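# Lift the weighted bar off its rack and hold it

## Task

Take hold of the weighted bar and raise the whole bar at least three finger-widths above where it rested on its rack. Keep it gripped and motionless in the air, touching nothing except the hands. It fails if any motor of either hand still shows moving in hand_stopped_by when the scene ends.

## Robot and tools

Robot: two arms, left_arm and right_arm, face each other across a table. Each carries an identical five-finger right hand, so every hand number and axis means the same on both. left_arm's base is on the +y side. Cameras are cam_low, cam_left_wrist and cam_right_wrist, each 504x504 pixels.

Scene frame: origin on the table top halfway between the arm bases, z = 0 at the table surface, +z up. Result poses use this frame: position in metres, orientation as a wxyz quaternion, plus linear (m/s) and angular (rad/s) velocities. Printed positions can be slightly off, more so at long reach.

Hand point: it sits 0.05 m in front of the palm, where index pad and thumb tip meet in a pinch. Its +z runs along the straightened fingers, +y points out of the palm, and +x runs across the palm toward the little finger. Straight fingers extend 0.06-0.07 m past it along +z. Across the palm the hand spans 0.08 m on the little-finger side, and on the thumb side 0.02 m with the thumb swung in front of the palm or up to 0.09 m otherwise. A wrist bracket on the little-finger side stands 0.03 m beyond the point along +y and 0.11 m across; it can collide.

Row format (used by execute_actions and move): 28 numbers, each in [-1, 1], always both arms. First 14 are left: dx, dy, dz, rx, ry, rz, then left_gripper little, ring, middle, index, thumb_bend, thumb_turn, force_limit, speed. The next 14 are the same for right. dx-rz are an offset, not a pose: measured from the hand point's pose in the most recent result that showed it (or from the current pose if no such result exists yet in this scene, or for a second or later call in one reply), expressed in the hand point's own axes. 1.0 equals 0.6 m or 180 degrees; rx, ry, rz form a single rotation vector. Every row in a call is measured from that same reference, not from the row before. All-zero offsets drive the arm back to the reference, they do not hold still.

Hand numbers are absolute targets. Fingers and thumb_bend: +1 straight/open, -1 fully curled. thumb_turn: +1 beside the palm, -1 across in front of it. A pinch is roughly index -0.22, thumb_bend -0.75, thumb_turn -0.57. With thumb_turn at -1 the hand can wrap objects 0.035-0.08 m thick, the object lying across the palm on the wrist side of the hand point; turn the thumb before reaching the object. force_limit maps linearly from about 0 N (-1) to 10 N (+1) at the fingertip (15 N for the two thumb motors) and only stops closing motors. speed maps from nearly zero (-1) to full (+1); full travel at full speed takes 0.6 s. Close at speed -0.9 or below for a gentle grip. There is no 'unchanged' value: resend the hand's last eight numbers, or before any command its hand_measured six plus hand_force_limit and hand_speed. A motor only starts when its target changes by 0.01 or more; it then runs until it reaches the target or its force_limit, and locks. To grip harder, raise force_limit and send a target further closed than hand_measured.

execute_actions: {"actions": [...], "pictures": bool}. The list holds at most one item. An empty list just returns the state (with pictures). An action {"rows": [...], "steps": n} uses up to 15 rows and up to 15 steps of 1/30 s (default 15, minimum 6); each row lasts one step, the last row repeats. A wait {"steps": n} (up to 300) counts from the previous result, including your reply time. The last 6 steps of an action run after its result, while you reply.

move: {"target": row, "speed": m/s 0.002-0.5 (default 0.25; turning up to twice that in rad/s), "stop_force": N 9-40}. Each hand point travels in a straight line toward its target; both finish together in 0.5-10 s. Paths ignore obstacles and the other arm. stop_force ends an arm's path when its wrist sensor feels that much extra push against the motion; that arm then backs up two steps and holds. Use it only with slow, non-rotating approaches, and omit it when pulling away from a contact. The 'move:' line reports each arm's end: done, off_target, moving, held, fault or contact, plus limits=paced (target clipped) or limits=held (steps blocked), and each hand point's remaining distance.

wait: {"seconds": 0-10}. zoom_image: {"camera", "region": [x0, y0, x1, y1]} in pixels from top-left, at most 504x504. show_instructions shows the reference images. finished_scene: {"scene": number} ends the scene and grades it; irreversible.

Motion limits: each step the commanded pose is clipped to 100 mm and 16 degrees from the measured pose; motion lags commands by about 0.17 s; position wins over orientation when both cannot be met. Elbows never fully straighten.

Result lines: 'pose unreachable' means the clearance check altered that arm's command; HELD marks steps where your row was not sent; 'Hand target' gives the pose the controller now drives toward. hand_measured, hand_stopped_by (moving, target, force, stalled, fault) and hand_load_n (positive = finger pushed open) list six values in motor order. A lost grip shows as loads near 0. Wrist force/torque are in the end effector's axes, with offsets up to about 4 N, noise, and saturation near 50 N. Joint torque readings are unreliable. MOTOR HOT appears at 70 °C; at 85 °C the arm brakes.

Avoid: torque beyond a joint's limit (133 N m for pan, lift, elbow; 24.9 N m for the wrists, held weight included) or 150 N on any part, which stops the arm 10 s; arms striking or pressing each other; knocking anything off the table; drops, slips, slams and hard pushes.

Each tool is called after "Request:" as name([rows], argument=value, ...), one row to a line, values as JSON.

Reference images:

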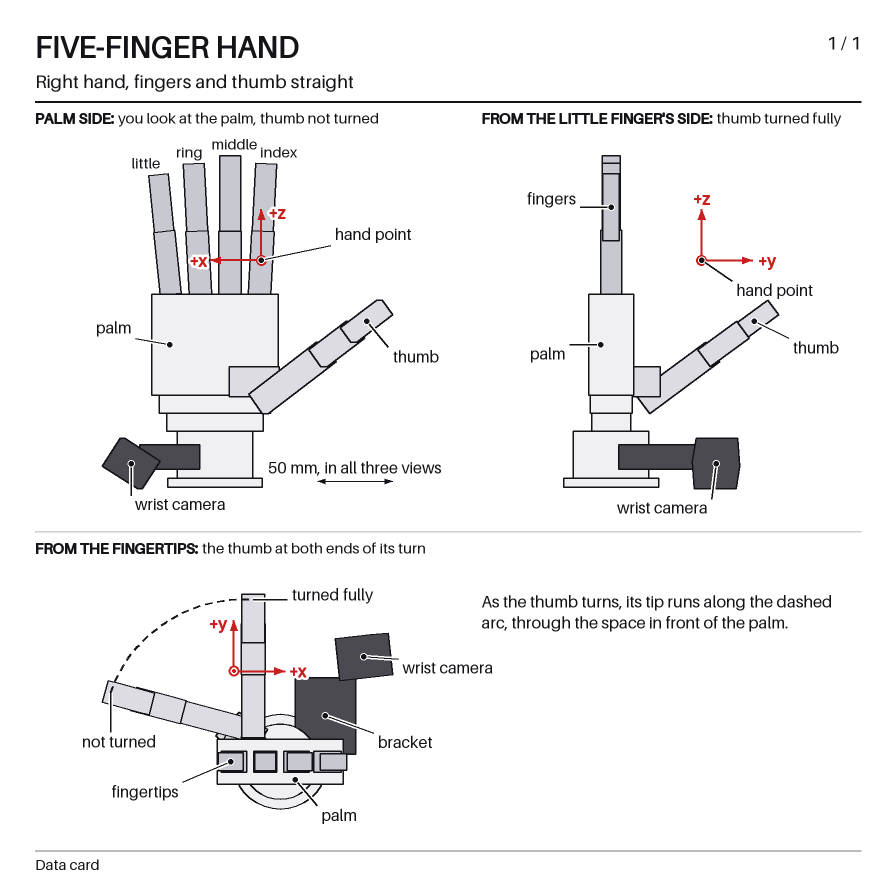

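## Session

Request:
execute_actions(actions=[])

Scene clock: 0.00 s of 4800.00 s.
left_arm: end_effector_position=(+0.2833, +0.4173, +0.4676) hand_measured=(+1.000, +1.000, +1.000, +1.000, +1.000, +1.000) hand_load_n=(+0.0, +0.0, +0.0, +0.0, +0.0, +0.0) hand_stopped_by=(target, target, target, target, target, target) hand_force_limit=0.00 hand_speed=-0.80 end_effector_quat_wxyz=(-0.007, +0.385, +0.923, -0.011) end_effector_velocity=(+0.000, +0.000, +0.000) end_effector_angular_velocity=(+0.000, -0.001, +0.000) | right_arm: end_effector_position=(+0.1255, -0.2462, +0.4780) hand_measured=(+1.000, +1.000, +1.000, +1.000, +1.000, +1.000) hand_load_n=(+0.0, +0.0, +0.0, +0.0, +0.0, +0.0) hand_stopped_by=(target, target, target, target, target, target) hand_force_limit=0.00 hand_speed=-0.80 end_effector_quat_wxyz=(-0.001, -0.356, +0.934, +0.014) end_effector_velocity=(+0.000, +0.000, -0.000) end_effector_angular_velocity=(-0.001, +0.001, -0.000)
Joint positions: left_arm=[ 0.54  -1.715  1.359  1.923  1.596 -1.887] | right_arm=[-1.202 -1.715  1.341  1.944  1.542 -1.878]
Joint velocities: left_arm=[ 0.    -0.    -0.    -0.    -0.001  0.   ] | right_arm=[ 0.001  0.002  0.    -0.     0.001  0.001]
Joint torques (N m, as the arm reports them, + toward a larger angle): no reading
Wrist force (N, on the end effector, along its own x y z axes, offset not removed): no reading
Wrist torque (N m, same axes, about the end effector's origin, offset not removed): no reading
Hand target (left_arm): +0.283, +0.417, +0.468; -0.007, +0.385, +0.923, -0.011
Hand target (right_arm): +0.125, -0.246, +0.478; -0.001, -0.356, +0.934, +0.014

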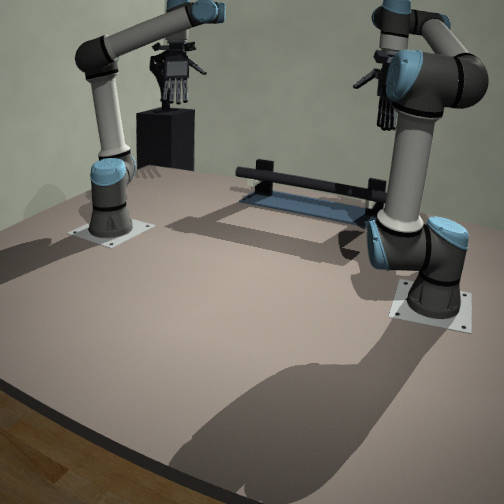

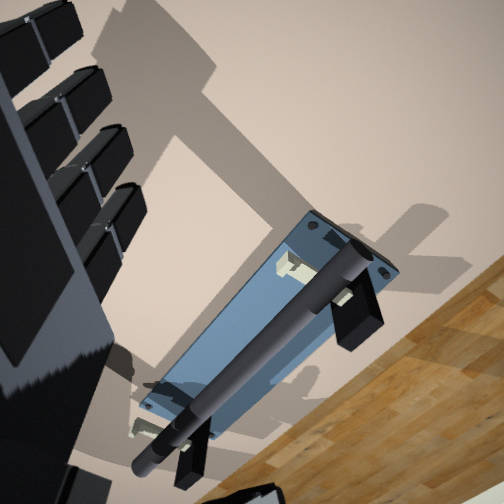

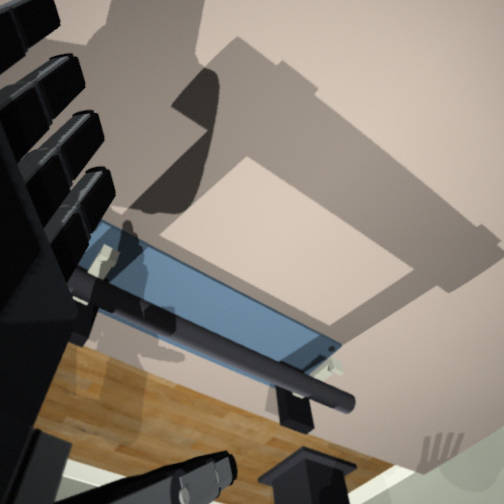

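Request:
move(target=[-0.4,-0.05,0.1,0,0,0,1,1,1,1,1,-1,0,0.5,0,0,0,0,0,0,1,1,1,1,1,-1,0,0.5])

Scene clock: 3.37 s of 4800.00 s.
left_arm: end_effector_position=(+0.4291, +0.2248, +0.4072) hand_measured=(+1.000, +1.000, +1.000, +1.000, +1.000, -1.000) hand_load_n=(+0.0, +0.0, +0.0, +0.0, +0.0, +0.0) hand_stopped_by=(target, target, target, target, target, target) hand_force_limit=0.00 hand_speed=0.50 end_effector_quat_wxyz=(-0.007, +0.386, +0.923, -0.011) end_effector_velocity=(+0.001, -0.002, +0.000) end_effector_angular_velocity=(+0.001, +0.002, -0.000) | right_arm: end_effector_position=(+0.1255, -0.2462, +0.4780) hand_measured=(+1.000, +1.000, +1.000, +1.000, +1.000, -1.000) hand_load_n=(+0.0, +0.0, +0.0, +0.0, +0.0, +0.0) hand_stopped_by=(target, target, target, target, target, target) hand_force_limit=0.00 hand_speed=0.50 end_effector_quat_wxyz=(-0.001, -0.356, +0.934, +0.014) end_effector_velocity=(-0.000, +0.000, -0.000) end_effector_angular_velocity=(-0.000, +0.001, +0.001)
Joint positions: left_arm=[ 0.639 -1.124  0.83   1.863  1.596 -1.789] | right_arm=[-1.202 -1.715  1.341  1.944  1.542 -1.878]
Joint velocities: left_arm=[ 0.001  0.01  -0.014  0.007  0.001  0.001] | right_arm=[ 0.001  0.001  0.    -0.    -0.    -0.   ]
Joint torques (N m, as the arm reports them, + toward a larger angle): left_arm=[ 10.21 -27.07 -25.08   5.05   1.67   1.77] | right_arm=[  0.07 -11.95 -15.55   2.34   0.16   0.  ]
Wrist force (N, on the end effector, along its own x y z axes, offset not removed): left_arm=[-0.6 -2.2 -0.2] | right_arm=[-0.6 3.6 -1.9]
Wrist torque (N m, same axes, about the end effector's origin, offset not removed): left_arm=[-0.43 0.19 0.05] | right_arm=[0.56 0.23 0.20]
Hand target (left_arm): +0.429, +0.225, +0.407; -0.007, +0.385, +0.923, -0.011
Hand target (right_arm): +0.125, -0.246, +0.478; -0.001, -0.356, +0.934, +0.014
Off the commanded pose (left_arm): 0.000 m, 0 deg.
Off the commanded pose (right_arm): 0.000 m, 0 deg.
Kept back: nothing.
move: done

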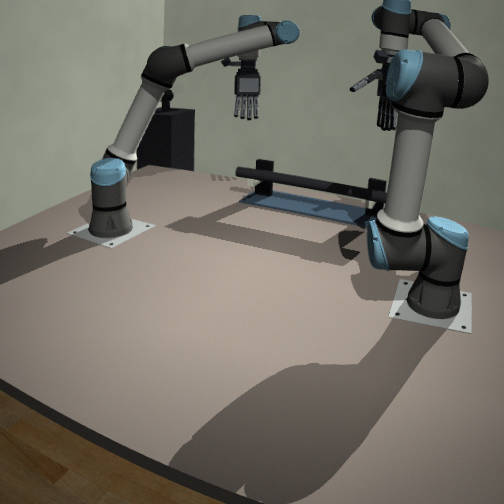

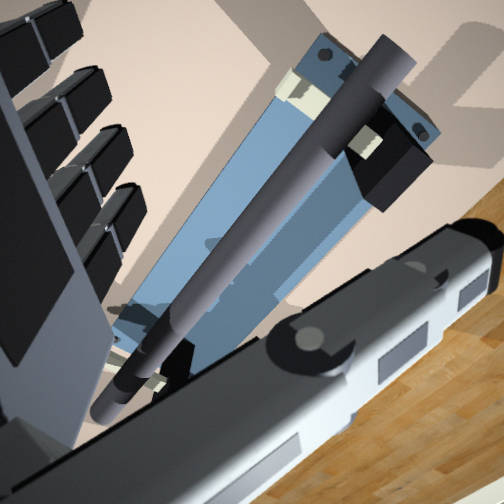

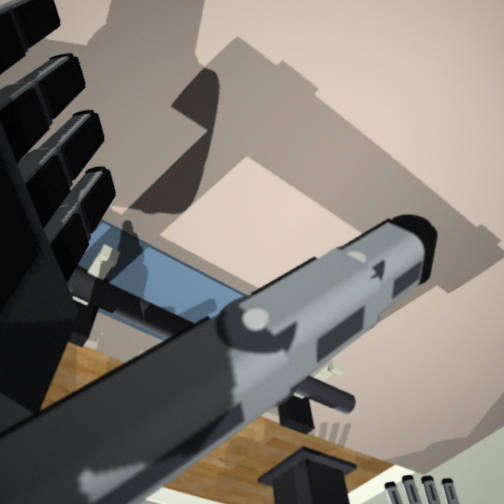

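Request:
move(target=[0.064,-0.125,0.178,0.158,-0.386,-0.668,1,1,1,1,1,-1,0,0.5,-0.331,-0.192,0.297,0.313,-0.14,-0.243,1,1,1,1,1,-1,0,0.5])

Scene clock: 10.50 s of 4800.00 s.
left_arm: end_effector_position=(+0.3468, +0.1979, +0.3024) hand_measured=(+1.000, +1.000, +1.000, +1.000, +1.000, -1.000) hand_load_n=(+0.0, +0.0, +0.0, +0.0, +0.0, +0.0) hand_stopped_by=(target, target, target, target, target, target) hand_force_limit=0.00 hand_speed=0.50 end_effector_quat_wxyz=(-0.343, +0.619, -0.613, +0.352) end_effector_velocity=(-0.001, -0.000, -0.001) end_effector_angular_velocity=(-0.003, -0.002, +0.015) | right_arm: end_effector_position=(+0.3482, -0.1953, +0.2985) hand_measured=(+1.000, +1.000, +1.000, +1.000, +1.000, -1.000) hand_load_n=(+0.0, +0.0, +0.0, +0.0, +0.0, +0.0) hand_stopped_by=(target, target, target, target, target, target) hand_force_limit=0.00 hand_speed=0.50 end_effector_quat_wxyz=(+0.358, -0.610, +0.619, -0.342) end_effector_velocity=(+0.001, +0.000, -0.001) end_effector_angular_velocity=(-0.001, -0.003, +0.004)
Joint positions: left_arm=[ 0.128 -1.38   1.603  1.253  0.547 -4.618] | right_arm=[-0.943 -1.642  1.718  0.569  2.13  -2.733]
Joint velocities: left_arm=[-0.002  0.006  0.001  0.016 -0.003 -0.031] | right_arm=[-0.001 -0.001  0.004 -0.009 -0.002 -0.006]
Joint torques (N m, as the arm reports them, + toward a larger angle): left_arm=[ -9.81 -18.18  -7.14   5.    -3.03  -1.54] | right_arm=[ -6.39 -29.94 -10.    -1.36  -0.63  -2.27]
Wrist force (N, on the end effector, along its own x y z axes, offset not removed): left_arm=[0.6 -1.5 0.9] | right_arm=[-1.1 3.0 -3.3]
Wrist torque (N m, same axes, about the end effector's origin, offset not removed): left_arm=[-0.40 -0.06 0.21] | right_arm=[0.70 0.41 0.09]
Hand target (left_arm): +0.347, +0.198, +0.302; -0.343, +0.619, -0.612, +0.351
Hand target (right_arm): +0.348, -0.195, +0.298; -0.358, +0.610, -0.618, +0.343
Off the commanded pose (left_arm): 0.000 m, 0 deg.
Off the commanded pose (right_arm): 0.000 m, 0 deg.
Kept back: nothing.
move: done

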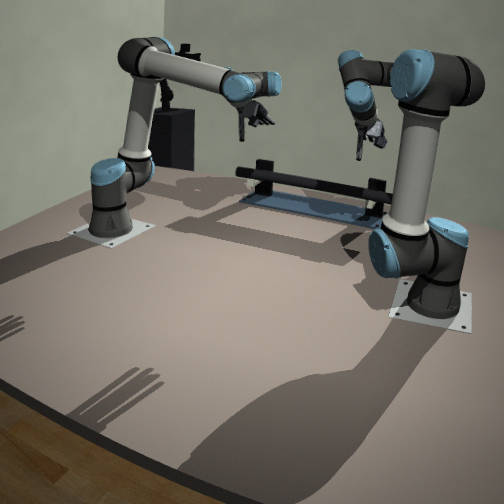

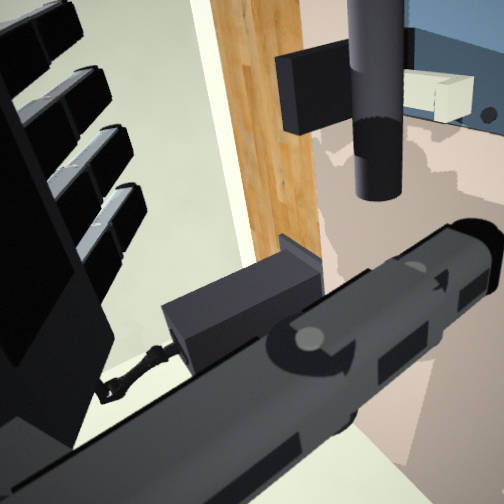

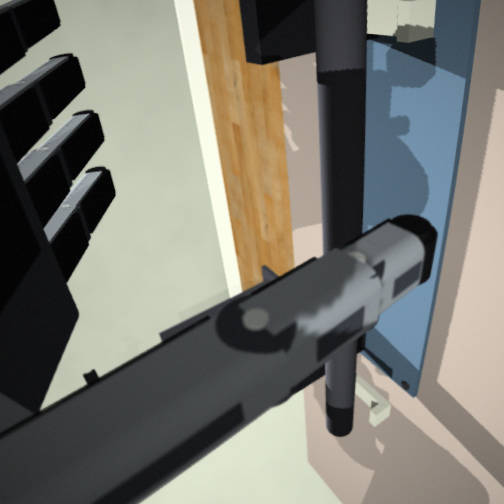

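Request:
move(target=[0.263,0.173,0.1,0,0,0,1,1,1,1,1,-1,0,0.5,-0.042,0.173,0.1,0,0,0,1,1,1,1,1,-1,0,0.5], speed=0.15)

Scene clock: 13.37 s of 4800.00 s.
left_arm: end_effector_position=(+0.3439, +0.0619, +0.2012) hand_measured=(+1.000, +1.000, +1.000, +1.000, +1.000, -1.000) hand_load_n=(+0.0, +0.0, +0.0, +0.0, +0.0, +0.0) hand_stopped_by=(target, target, target, target, target, target) hand_force_limit=0.00 hand_speed=0.50 end_effector_quat_wxyz=(-0.343, +0.619, -0.613, +0.352) end_effector_velocity=(+0.000, +0.000, +0.000) end_effector_angular_velocity=(+0.001, -0.001, +0.001) | right_arm: end_effector_position=(+0.3466, -0.1713, +0.1956) hand_measured=(+1.000, +1.000, +1.000, +1.000, +1.000, -1.000) hand_load_n=(+0.0, +0.0, +0.0, +0.0, +0.0, +0.0) hand_stopped_by=(target, target, target, target, target, target) hand_force_limit=0.00 hand_speed=0.50 end_effector_quat_wxyz=(+0.357, -0.610, +0.619, -0.342) end_effector_velocity=(-0.000, +0.001, +0.000) end_effector_angular_velocity=(+0.001, -0.000, +0.002)
Joint positions: left_arm=[ 0.108 -1.008  1.353  1.16   0.545 -4.654] | right_arm=[-0.882 -1.53   1.88   0.32   2.179 -2.688]
Joint velocities: left_arm=[ 0.     0.     0.     0.    -0.001 -0.   ] | right_arm=[ 0.001 -0.    -0.001  0.    -0.001 -0.   ]
Joint torques (N m, as the arm reports them, + toward a larger angle): left_arm=[  4.21 -49.49  -4.7    4.86  -0.7   -1.08] | right_arm=[ -1.19 -31.67 -25.83   2.02   1.36   0.96]
Wrist force (N, on the end effector, along its own x y z axes, offset not removed): left_arm=[0.3 -0.1 0.6] | right_arm=[-2.4 1.4 -1.3]
Wrist torque (N m, same axes, about the end effector's origin, offset not removed): left_arm=[-0.11 -0.03 0.15] | right_arm=[0.30 0.56 0.04]
Hand target (left_arm): +0.344, +0.062, +0.201; -0.343, +0.619, -0.613, +0.352
Hand target (right_arm): +0.347, -0.171, +0.196; -0.357, +0.610, -0.619, +0.342
Off the commanded pose (left_arm): 0.029 m, 0 deg.
Off the commanded pose (right_arm): 0.017 m, 0 deg.
Kept back: nothing.
move: held (left_arm, right_arm); limits=held; held on 8 of 48 steps (left_arm, right_arm), including the last (left_arm, right_arm)
pose unreachable (left arm): on one or more control steps of this call this arm could not follow its commanded pose, so it was not sent that pose on those steps. On the call's last step it was still not sent that pose. It may still have moved: this result reports where it is.
cause: the commanded pose would bring a part of the arm too close to another arm (a part of this arm just beyond joint 4 (wrist 1) and a part of the other arm just beyond its joint 4 (wrist 1)).
pose unreachable (right arm): on one or more control steps of this call this arm could not follow its commanded pose, so it was not sent that pose on those steps. On the call's last step it was still not sent that pose. It may still have moved: this result reports where it is.
cause: the commanded pose would bring a part of the arm too close to another arm (a part of this arm just beyond joint 4 (wrist 1) and a part of the other arm just beyond its joint 4 (wrist 1)).

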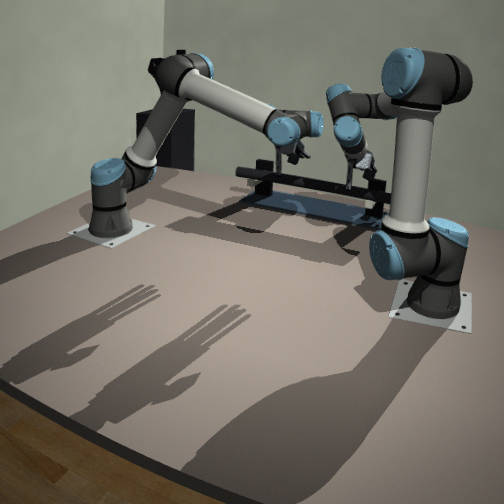

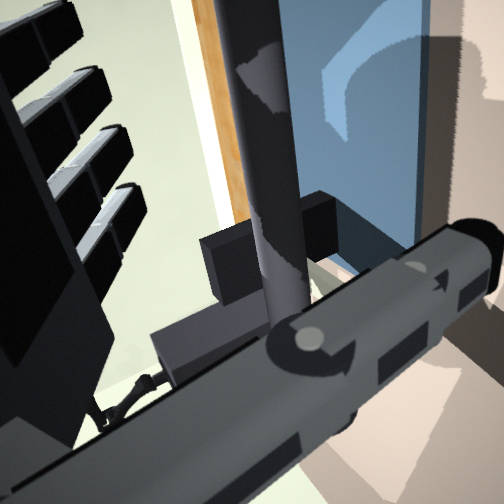

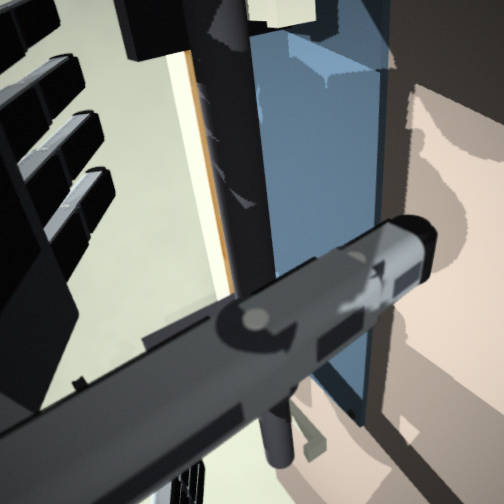

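Request:
move(target=[-0.022,-0.047,0.081,-0.167,0,0,1,1,1,1,1,-1,0,0.5,0.082,-0.05,0.073,-0.167,0,0,1,1,1,1,1,-1,0,0.5], speed=0.15)

Scene clock: 17.23 s of 4800.00 s.
left_arm: end_effector_position=(+0.3999, +0.0750, +0.2002) hand_measured=(+1.000, +1.000, +1.000, +1.000, +1.000, -1.000) hand_load_n=(+0.0, +0.0, +0.0, +0.0, +0.0, +0.0) hand_stopped_by=(target, target, target, target, target, target) hand_force_limit=0.00 hand_speed=0.50 end_effector_quat_wxyz=(-0.171, +0.686, -0.683, +0.182) end_effector_velocity=(+0.000, +0.000, -0.000) end_effector_angular_velocity=(+0.005, +0.013, -0.001) | right_arm: end_effector_position=(+0.3996, -0.2206, +0.1979) hand_measured=(+1.000, +1.000, +1.000, +1.000, +1.000, -1.000) hand_load_n=(+0.0, +0.0, +0.0, +0.0, +0.0, +0.0) hand_stopped_by=(target, target, target, target, target, target) hand_force_limit=0.00 hand_speed=0.50 end_effector_quat_wxyz=(+0.187, -0.682, +0.686, -0.170) end_effector_velocity=(-0.000, +0.001, +0.000) end_effector_angular_velocity=(+0.000, +0.007, +0.004)
Joint positions: left_arm=[ 0.433 -0.897  0.962  1.301  1.106 -4.313] | right_arm=[-1.252 -1.342  1.56   0.864  1.728 -2.804]
Joint velocities: left_arm=[ 0.006  0.009 -0.015  0.013  0.012  0.005] | right_arm=[-0.001  0.004 -0.005  0.007 -0.004 -0.003]
Joint torques (N m, as the arm reports them, + toward a larger angle): left_arm=[ 10.45 -37.12 -26.13   5.03   0.86   1.68] | right_arm=[ -5.82 -23.08 -26.25   2.86  -1.15  -2.45]
Wrist force (N, on the end effector, along its own x y z axes, offset not removed): left_arm=[0.8 -2.9 -1.7] | right_arm=[-0.8 1.8 -3.4]
Wrist torque (N m, same axes, about the end effector's origin, offset not removed): left_arm=[-0.30 -0.06 0.05] | right_arm=[0.44 0.33 0.18]
Hand target (left_arm): +0.400, +0.075, +0.200; -0.170, +0.686, -0.683, +0.181
Hand target (right_arm): +0.400, -0.221, +0.198; -0.187, +0.682, -0.686, +0.170
Off the commanded pose (left_arm): 0.000 m, 0 deg.
Off the commanded pose (right_arm): 0.000 m, 0 deg.
Kept back: nothing.
move: done

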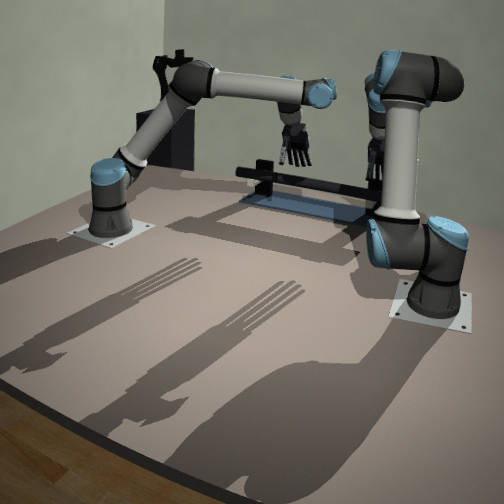

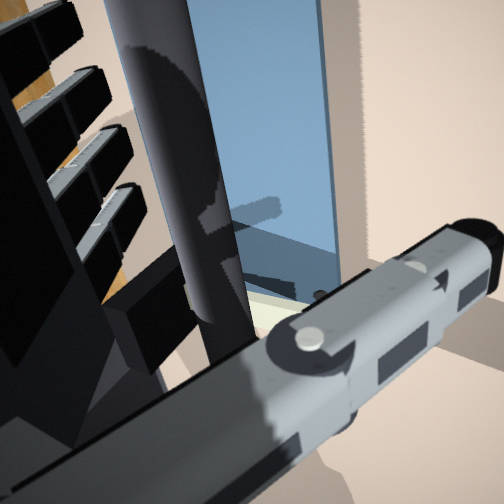

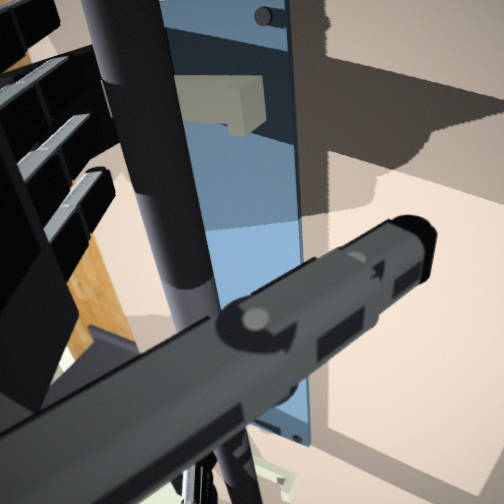

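Request:
move(target=[0,-0.007,0.071,0,0,0,1,1,1,1,1,-1,0,0.5,-0.05,-0.008,0.069,0,0,0,1,1,1,1,1,-1,0,0.5], speed=0.1)

Request:
zoom_image(camera="cam_low", region=[220,110,420,250])

Scene clock: 19.97 s of 4800.00 s.
left_arm: end_effector_position=(+0.4241, +0.0745, +0.1652) hand_measured=(+1.000, +1.000, +1.000, +1.000, +1.000, -1.000) hand_load_n=(+0.0, +0.0, +0.0, +0.0, +0.0, +0.0) hand_stopped_by=(target, target, target, target, target, target) hand_force_limit=0.00 hand_speed=0.50 end_effector_quat_wxyz=(-0.171, +0.686, -0.683, +0.182) end_effector_velocity=(+0.001, +0.000, -0.002) end_effector_angular_velocity=(+0.001, +0.002, -0.001) | right_arm: end_effector_position=(+0.4238, -0.1899, +0.1650) hand_measured=(+1.000, +1.000, +1.000, +1.000, +1.000, -1.000) hand_load_n=(+0.0, +0.0, +0.0, +0.0, +0.0, +0.0) hand_stopped_by=(target, target, target, target, target, target) hand_force_limit=0.00 hand_speed=0.50 end_effector_quat_wxyz=(+0.187, -0.682, +0.686, -0.170) end_effector_velocity=(+0.001, +0.002, -0.002) end_effector_angular_velocity=(+0.001, +0.001, -0.002)
Joint positions: left_arm=[ 0.472 -0.848  0.964  1.232  1.115 -4.27 ] | right_arm=[-1.206 -1.23   1.501  0.818  1.75  -2.763]
Joint velocities: left_arm=[ 0.003  0.003  0.    -0.003  0.002  0.003] | right_arm=[ 0.002  0.007 -0.004 -0.001  0.     0.004]
Joint torques (N m, as the arm reports them, + toward a larger angle): left_arm=[  9.9  -38.65 -26.21  -0.26   0.9    1.75] | right_arm=[  5.48 -27.28 -25.8   -0.39   1.98   2.18]
Wrist force (N, on the end effector, along its own x y z axes, offset not removed): left_arm=[1.1 -0.2 0.8] | right_arm=[-1.2 0.3 -1.6]
Wrist torque (N m, same axes, about the end effector's origin, offset not removed): left_arm=[-0.12 -0.17 0.25] | right_arm=[0.15 0.29 0.04]
Hand target (left_arm): +0.424, +0.074, +0.165; -0.171, +0.686, -0.683, +0.182
Hand target (right_arm): +0.424, -0.190, +0.165; -0.187, +0.682, -0.686, +0.170
Off the commanded pose (left_arm): 0.000 m, 0 deg.
Off the commanded pose (right_arm): 0.000 m, 0 deg.
Kept back: nothing.
move: done

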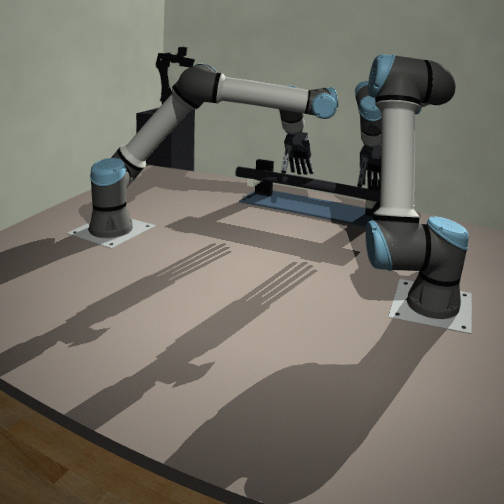

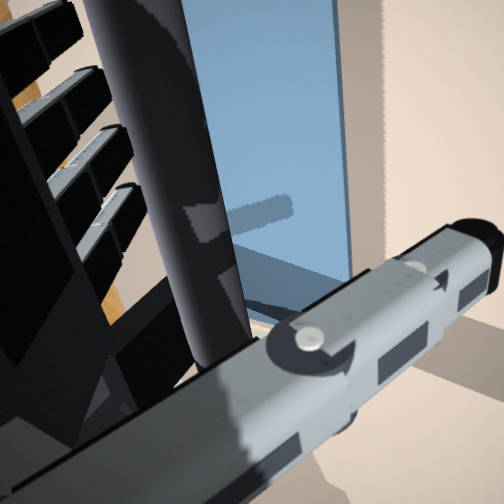

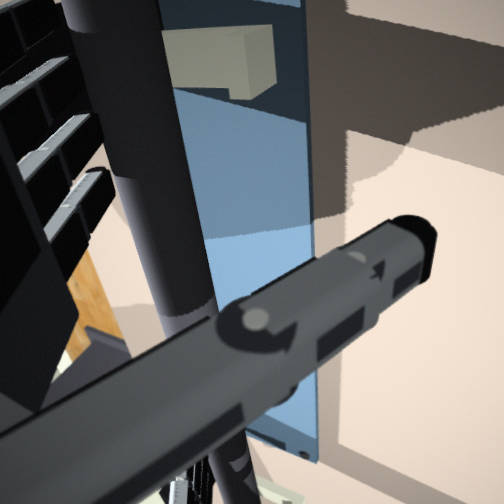

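Region (220, 110, 420, 250) of cam_low's 504x504 image, scaled by 2.520, with more detail than that image has; it fills the top 353 rows of this view, and the rest is white.

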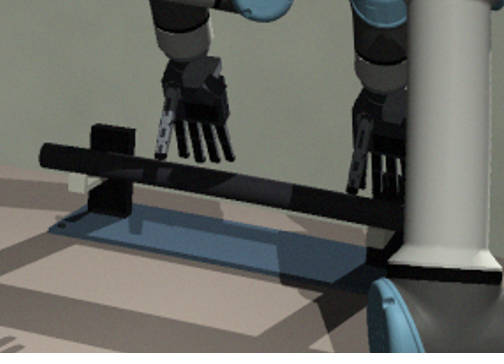

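Request:
move(target=[0,-0.017,0.075,0,0,0,1,1,1,1,1,-1,0,0.5,0,-0.025,0.075,0,0,0,1,1,1,1,1,-1,0,0.5], speed=0.02, stop_force=10)

Request:
zoom_image(camera="cam_low", region=[220,110,420,250])

Scene clock: 21.37 s of 4800.00 s.
left_arm: end_effector_position=(+0.4323, +0.0743, +0.1559) hand_measured=(+1.000, +1.000, +1.000, +1.000, +1.000, -1.000) hand_load_n=(+0.0, +0.0, +1.0, +0.0, +0.0, +0.0) hand_stopped_by=(target, target, target, target, target, target) hand_force_limit=0.00 hand_speed=0.50 end_effector_quat_wxyz=(-0.171, +0.686, -0.683, +0.182) end_effector_velocity=(-0.002, +0.001, +0.002) end_effector_angular_velocity=(+0.001, +0.001, +0.000) | right_arm: end_effector_position=(+0.4351, -0.1895, +0.1550) hand_measured=(+1.000, +1.000, +1.000, +1.000, +1.000, -1.000) hand_load_n=(+0.0, +0.0, +1.5, +0.0, +0.0, +0.0) hand_stopped_by=(target, target, target, target, target, target) hand_force_limit=0.00 hand_speed=0.50 end_effector_quat_wxyz=(+0.187, -0.682, +0.686, -0.170) end_effector_velocity=(-0.005, -0.001, +0.003) end_effector_angular_velocity=(-0.002, +0.003, -0.003)
Joint positions: left_arm=[ 0.485 -0.831  0.956  1.216  1.118 -4.256] | right_arm=[-1.216 -1.203  1.49   0.8    1.745 -2.771]
Joint velocities: left_arm=[-0.002 -0.004  0.003  0.005  0.    -0.003] | right_arm=[ 0.004 -0.01   0.007  0.008  0.003  0.006]
Joint torques (N m, as the arm reports them, + toward a larger angle): left_arm=[-10.29 -53.98  -2.36   3.95   1.59  -1.5 ] | right_arm=[  7.24 -34.36   0.4    5.27   0.83   2.09]
Wrist force (N, on the end effector, along its own x y z axes, offset not removed): left_arm=[0.0 -7.6 -10.2] | right_arm=[-0.1 -13.7 -15.2]
Wrist torque (N m, same axes, about the end effector's origin, offset not removed): left_arm=[0.99 0.05 0.13] | right_arm=[1.45 0.40 -0.11]
Hand target (left_arm): +0.432, +0.074, +0.156; -0.171, +0.686, -0.683, +0.182
Hand target (right_arm): +0.434, -0.190, +0.155; -0.187, +0.682, -0.686, +0.170
Off the commanded pose (left_arm): 0.034 m, 0 deg.
Off the commanded pose (right_arm): 0.032 m, 0 deg.
Kept back: nothing.
move: contact (left_arm, right_arm)

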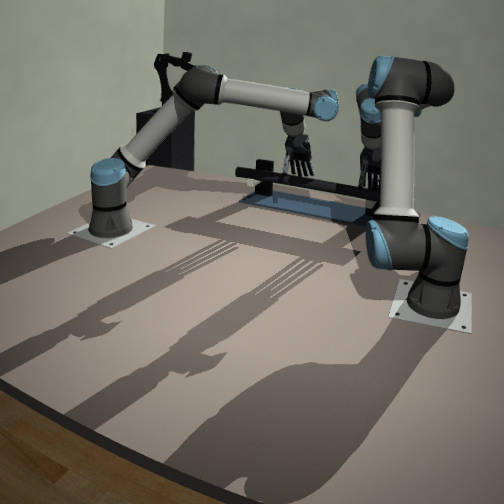

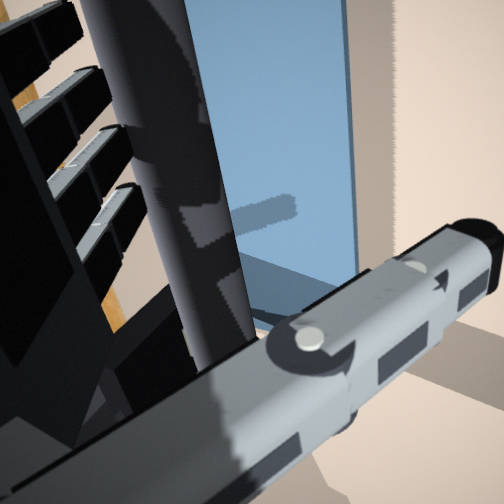

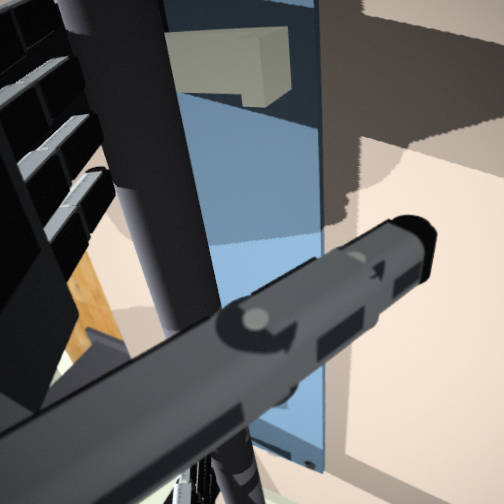

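Region (220, 110, 420, 250) of cam_low's 504x504 image, scaled by 2.520, with more detail than that image has; it fills the top 353 rows of this view, and the rest is white.

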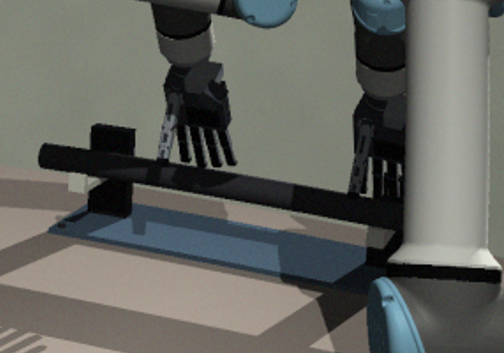

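Request:
move(target=[0,-0.068,-0.012,0,0,0,1,1,1,1,1,-1,0,0.5,0,-0.064,-0.012,0,0,0,1,1,1,1,1,-1,0,0.5], speed=0.05)

Request:
move(target=[0,0,0.12,0,0,0,1,1,1,1,1,-1,0,0.5,0,0,0.12,0,0,0,1,1,1,1,1,-1,0,0.5], speed=0.03, stop_force=10)

Request:
zoom_image(camera="cam_low", region=[220,110,420,250])

Scene clock: 23.17 s of 4800.00 s.
left_arm: end_effector_position=(+0.4643, +0.0748, +0.1818) hand_measured=(+1.000, +1.000, +1.000, +1.000, +1.000, -1.000) hand_load_n=(+0.0, +0.0, +0.0, +0.0, +0.0, +0.0) hand_stopped_by=(target, target, target, target, target, target) hand_force_limit=0.00 hand_speed=0.50 end_effector_quat_wxyz=(-0.171, +0.686, -0.683, +0.182) end_effector_velocity=(+0.003, -0.000, +0.002) end_effector_angular_velocity=(-0.000, +0.001, +0.000) | right_arm: end_effector_position=(+0.4649, -0.1902, +0.1799) hand_measured=(+1.000, +1.000, +1.000, +1.000, +1.000, -1.000) hand_load_n=(+0.0, +0.0, +0.0, +0.0, +0.0, +0.0) hand_stopped_by=(target, target, target, target, target, target) hand_force_limit=0.00 hand_speed=0.50 end_effector_quat_wxyz=(+0.187, -0.682, +0.686, -0.170) end_effector_velocity=(+0.002, -0.000, +0.002) end_effector_angular_velocity=(-0.001, +0.000, -0.001)
Joint positions: left_arm=[ 0.535 -0.779  0.793  1.303  1.129 -4.203] | right_arm=[-1.242 -1.164  1.367  0.879  1.733 -2.795]
Joint velocities: left_arm=[ 0.004  0.006 -0.016  0.008  0.002  0.004] | right_arm=[-0.001  0.003 -0.009  0.006  0.    -0.001]
Joint torques (N m, as the arm reports them, + toward a larger angle): left_arm=[ 10.86 -41.5  -26.57   4.64   1.01   1.71] | right_arm=[ -6.91 -29.57 -25.5    2.79  -1.04  -2.35]
Wrist force (N, on the end effector, along its own x y z axes, offset not removed): left_arm=[-0.8 -1.4 -0.1] | right_arm=[1.0 2.7 -1.9]
Wrist torque (N m, same axes, about the end effector's origin, offset not removed): left_arm=[-0.26 0.15 0.01] | right_arm=[0.58 -0.04 0.37]
Hand target (left_arm): +0.465, +0.075, +0.182; -0.171, +0.686, -0.683, +0.182
Hand target (right_arm): +0.465, -0.190, +0.180; -0.187, +0.682, -0.686, +0.170
Off the commanded pose (left_arm): 0.000 m, 0 deg.
Off the commanded pose (right_arm): 0.000 m, 0 deg.
Kept back: nothing.
move: done

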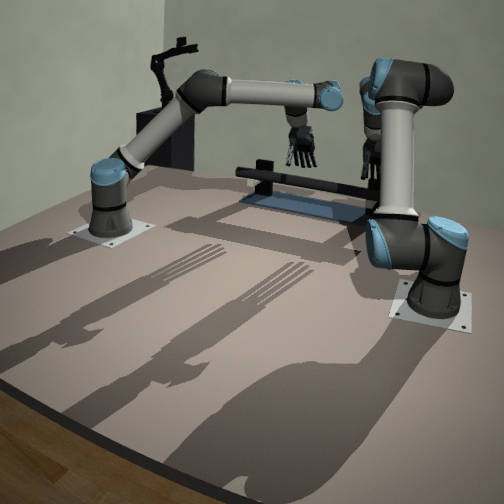

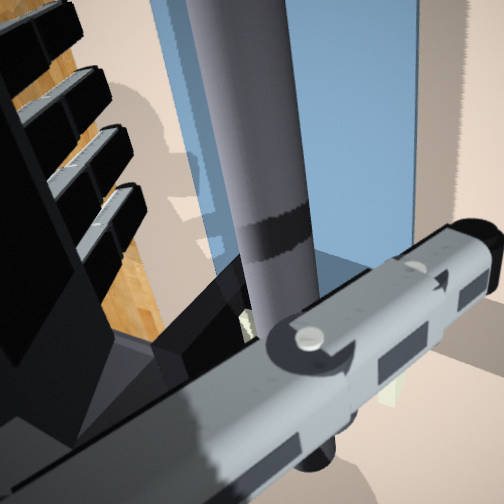

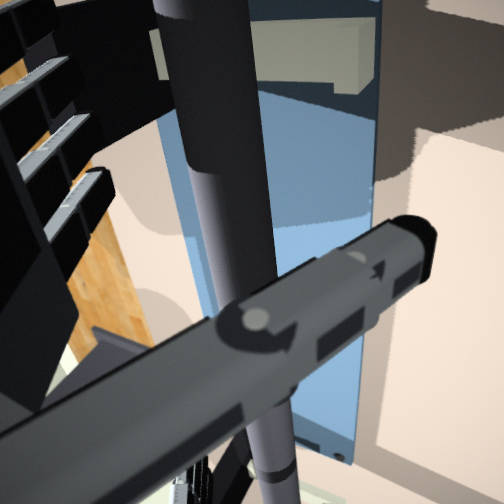

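Scene clock: 25.93 s of 4800.00 s.
left_arm: end_effector_position=(+0.4990, +0.0738, +0.1190) hand_measured=(+1.000, +1.000, +1.000, +1.000, +1.000, -1.000) hand_load_n=(+0.0, +0.0, +0.0, +0.0, +0.0, +0.0) hand_stopped_by=(target, target, target, target, target, target) hand_force_limit=0.00 hand_speed=0.50 end_effector_quat_wxyz=(-0.171, +0.686, -0.683, +0.182) end_effector_velocity=(+0.000, +0.000, -0.002) end_effector_angular_velocity=(+0.002, +0.001, -0.000) | right_arm: end_effector_position=(+0.4728, -0.1898, +0.1657) hand_measured=(+1.000, +1.000, +0.998, +1.000, +1.000, -1.000) hand_load_n=(+0.0, +0.0, -4.5, +0.0, +0.0, +0.0) hand_stopped_by=(target, target, target, target, target, target) hand_force_limit=0.00 hand_speed=0.50 end_effector_quat_wxyz=(+0.187, -0.682, +0.686, -0.170) end_effector_velocity=(+0.000, -0.000, -0.000) end_effector_angular_velocity=(+0.000, +0.001, -0.001)
Joint positions: left_arm=[ 0.584 -0.691  0.79   1.197  1.142 -4.15 ] | right_arm=[-1.248 -1.14   1.371  0.852  1.73  -2.8  ]
Joint velocities: left_arm=[ 0.001  0.003 -0.    -0.001  0.     0.001] | right_arm=[-0.001  0.001  0.     0.    -0.     0.001]
Joint torques (N m, as the arm reports them, + toward a larger angle): left_arm=[  9.18 -42.81 -27.39  -0.26   1.01   1.6 ] | right_arm=[  5.1  -51.27 -28.8    1.61   2.32   2.35]
Wrist force (N, on the end effector, along its own x y z axes, offset not removed): left_arm=[0.3 -2.7 -0.3] | right_arm=[-0.5 6.5 -1.5]
Wrist torque (N m, same axes, about the end effector's origin, offset not removed): left_arm=[-0.52 -0.01 0.11] | right_arm=[0.04 0.28 0.04]
Hand target (left_arm): +0.499, +0.074, +0.119; -0.171, +0.686, -0.683, +0.182
Hand target (right_arm): +0.473, -0.190, +0.166; -0.187, +0.682, -0.686, +0.170
Off the commanded pose (left_arm): 0.000 m, 0 deg.
Off the commanded pose (right_arm): 0.056 m, 0 deg.
Kept back: nothing.
move: contact (right_arm)

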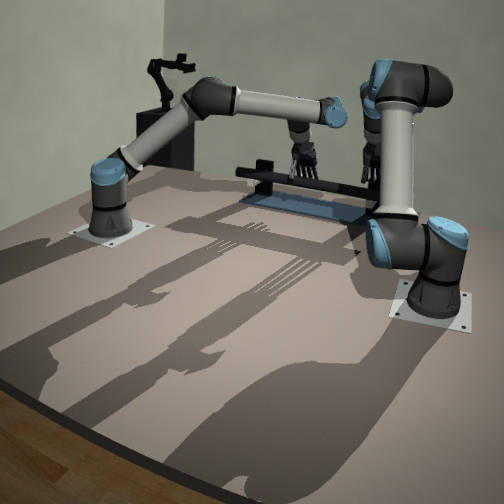

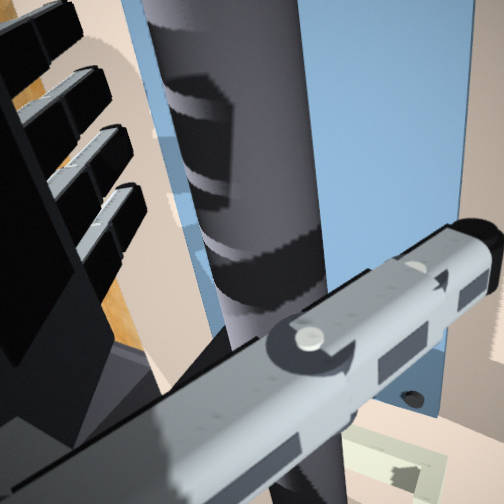

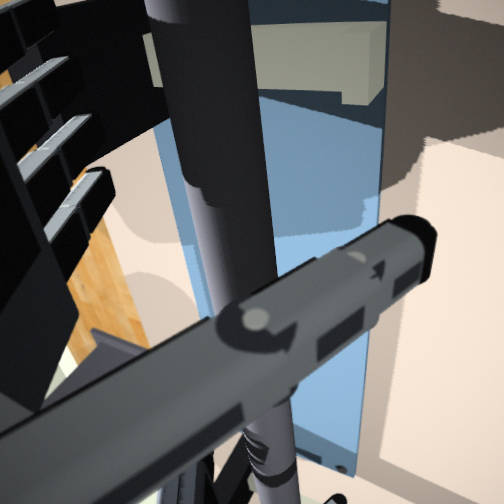

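Region (220, 110, 420, 250) of cam_low's 504x504 image, scaled by 2.520, with more detail than that image has; it fills the top 353 rows of this view, and the rest is white.

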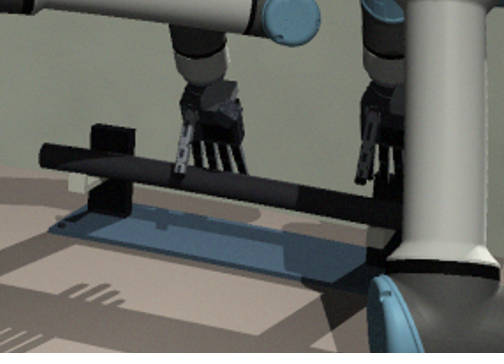

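Request:
move(target=[-0.04,0,0,0,0,0,1,1,1,1,1,-1,0,0.5,-0.07,-0.005,-0.015,0,0,0,1,1,1,1,1,-1,0,0.5], speed=0.04)

Request:
move(target=[0,0,0.07,0,0,0,1,1,1,1,1,-1,0,0.5,0,0,0.18,0,0,0,1,1,1,1,1,-1,0,0.5], speed=0.03, stop_force=10)

Request:
zoom_image(camera="cam_low", region=[220,110,420,250])

Scene clock: 27.83 s of 4800.00 s.
left_arm: end_effector_position=(+0.4990, +0.0976, +0.1186) hand_measured=(+1.000, +1.000, +1.000, +1.000, +1.000, -1.000) hand_load_n=(+0.0, +0.0, +0.0, +0.0, +0.0, +0.0) hand_stopped_by=(target, target, target, target, target, target) hand_force_limit=0.00 hand_speed=0.50 end_effector_quat_wxyz=(-0.171, +0.686, -0.683, +0.182) end_effector_velocity=(+0.000, +0.002, +0.000) end_effector_angular_velocity=(+0.001, +0.000, +0.002) | right_arm: end_effector_position=(+0.4710, -0.1483, +0.1760) hand_measured=(+1.000, +1.000, +1.000, +1.000, +1.000, -1.000) hand_load_n=(+0.0, +0.0, +0.0, +0.0, +0.0, +0.0) hand_stopped_by=(target, target, target, target, target, target) hand_force_limit=0.00 hand_speed=0.50 end_effector_quat_wxyz=(+0.187, -0.682, +0.686, -0.170) end_effector_velocity=(-0.000, +0.002, +0.000) end_effector_angular_velocity=(-0.000, +0.000, -0.000)
Joint positions: left_arm=[ 0.604 -0.749  0.894  1.142  1.148 -4.129] | right_arm=[-1.168 -1.082  1.26   0.918  1.767 -2.728]
Joint velocities: left_arm=[ 0.002 -0.003  0.005 -0.002 -0.     0.   ] | right_arm=[ 0.005  0.004 -0.006  0.004  0.002  0.004]
Joint torques (N m, as the arm reports them, + toward a larger angle): left_arm=[  9.04 -65.17  -6.87  -0.09   1.14   1.69] | right_arm=[  6.22 -34.61 -26.72   2.95   2.14   2.26]
Wrist force (N, on the end effector, along its own x y z axes, offset not removed): left_arm=[0.4 -0.2 0.1] | right_arm=[-0.6 0.4 -3.1]
Wrist torque (N m, same axes, about the end effector's origin, offset not removed): left_arm=[-0.07 -0.11 0.25] | right_arm=[0.21 0.35 -0.15]
Hand target (left_arm): +0.499, +0.098, +0.119; -0.171, +0.686, -0.683, +0.182
Hand target (right_arm): +0.471, -0.148, +0.176; -0.187, +0.682, -0.686, +0.170
Off the commanded pose (left_arm): 0.000 m, 0 deg.
Off the commanded pose (right_arm): 0.000 m, 0 deg.
Kept back: nothing.
move: done

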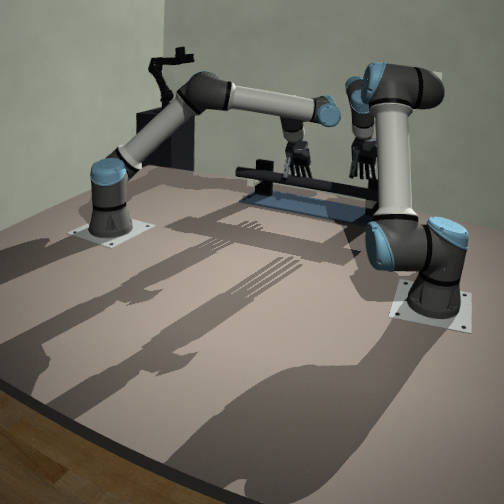

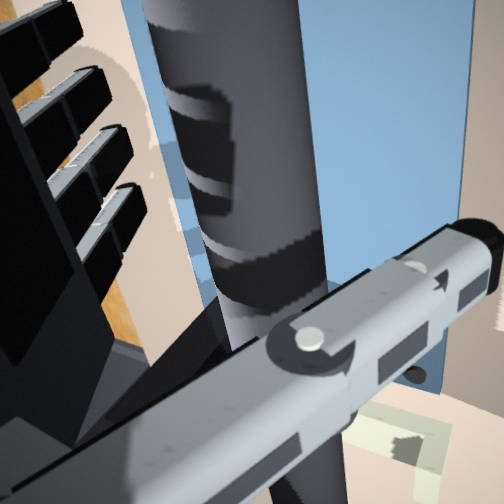

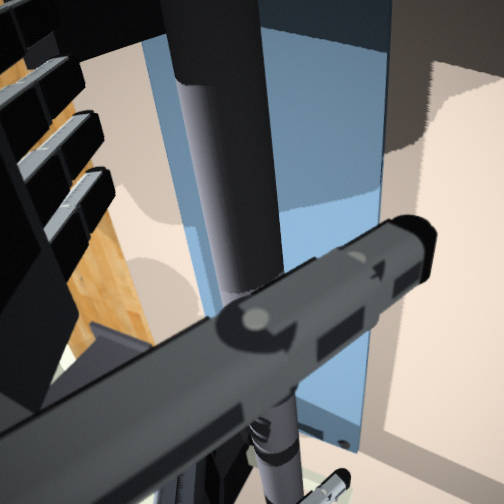

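Scene clock: 31.67 s of 4800.00 s.
left_arm: end_effector_position=(+0.5192, +0.0970, +0.0821) hand_measured=(+1.000, +1.000, +1.000, +1.000, +1.000, -1.000) hand_load_n=(+0.0, +0.0, +0.0, +0.0, +0.0, +0.0) hand_stopped_by=(target, target, target, target, target, target) hand_force_limit=0.00 hand_speed=0.50 end_effector_quat_wxyz=(-0.171, +0.686, -0.683, +0.182) end_effector_velocity=(+0.002, +0.001, -0.002) end_effector_angular_velocity=(+0.000, +0.001, +0.001) | right_arm: end_effector_position=(+0.4755, -0.1481, +0.1678) hand_measured=(+1.000, +0.998, +1.000, +1.000, +1.000, -1.000) hand_load_n=(+0.0, -6.0, +0.0, +0.0, +0.0, +0.0) hand_stopped_by=(target, target, target, target, target, target) hand_force_limit=0.00 hand_speed=0.50 end_effector_quat_wxyz=(+0.187, -0.682, +0.686, -0.170) end_effector_velocity=(-0.000, +0.001, +0.001) end_effector_angular_velocity=(+0.000, -0.001, +0.002)
Joint positions: left_arm=[ 0.632 -0.688  0.875  1.089  1.156 -4.1  ] | right_arm=[-1.171 -1.07   1.262  0.903  1.766 -2.731]
Joint velocities: left_arm=[ 0.003  0.004 -0.001 -0.003  0.001  0.002] | right_arm=[ 0.001 -0.001  0.    -0.    -0.001 -0.001]
Joint torques (N m, as the arm reports them, + toward a larger angle): left_arm=[  9.16 -43.76 -26.49  -0.33   1.06   1.55] | right_arm=[  4.97 -54.45 -28.73   1.43   2.19   2.07]
Wrist force (N, on the end effector, along its own x y z axes, offset not removed): left_arm=[-1.3 -1.5 0.1] | right_arm=[-3.8 7.1 1.1]
Wrist torque (N m, same axes, about the end effector's origin, offset not removed): left_arm=[-0.30 0.15 0.06] | right_arm=[-0.17 0.49 0.28]
Hand target (left_arm): +0.519, +0.097, +0.082; -0.171, +0.686, -0.683, +0.182
Hand target (right_arm): +0.476, -0.148, +0.168; -0.187, +0.682, -0.686, +0.170
Off the commanded pose (left_arm): 0.000 m, 0 deg.
Off the commanded pose (right_arm): 0.099 m, 0 deg.
Kept back: nothing.
move: contact (right_arm)

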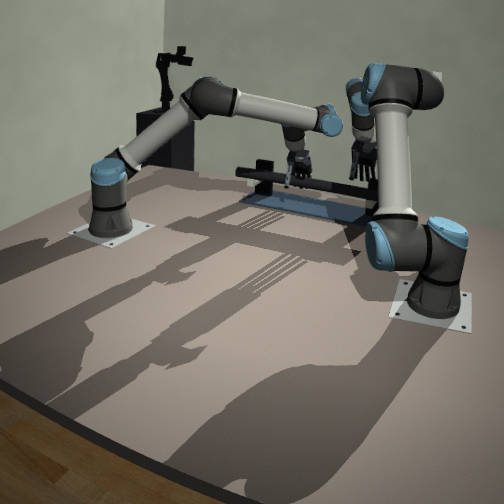

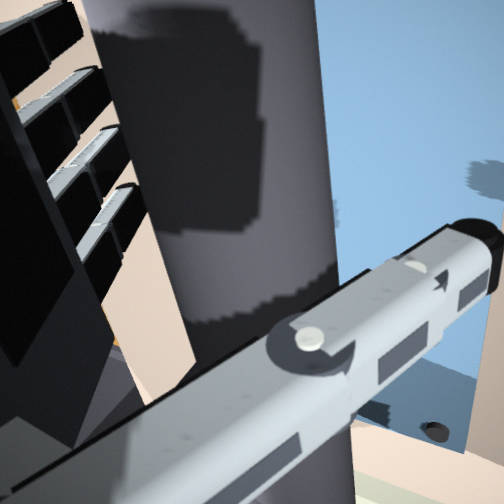

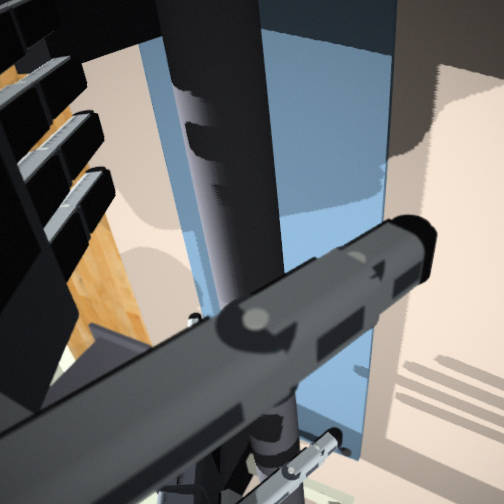

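Region (220, 110, 420, 250) of cam_low's 504x504 image, scaled by 2.520, with more detail than that image has; it fills the top 353 rows of this view, and the rest is white.

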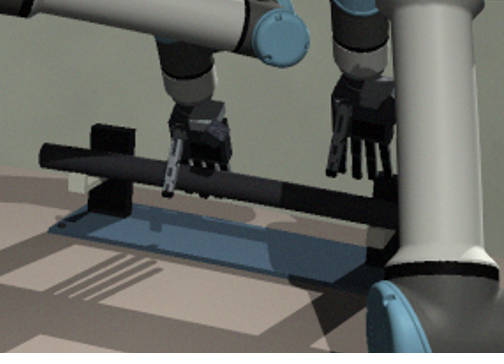

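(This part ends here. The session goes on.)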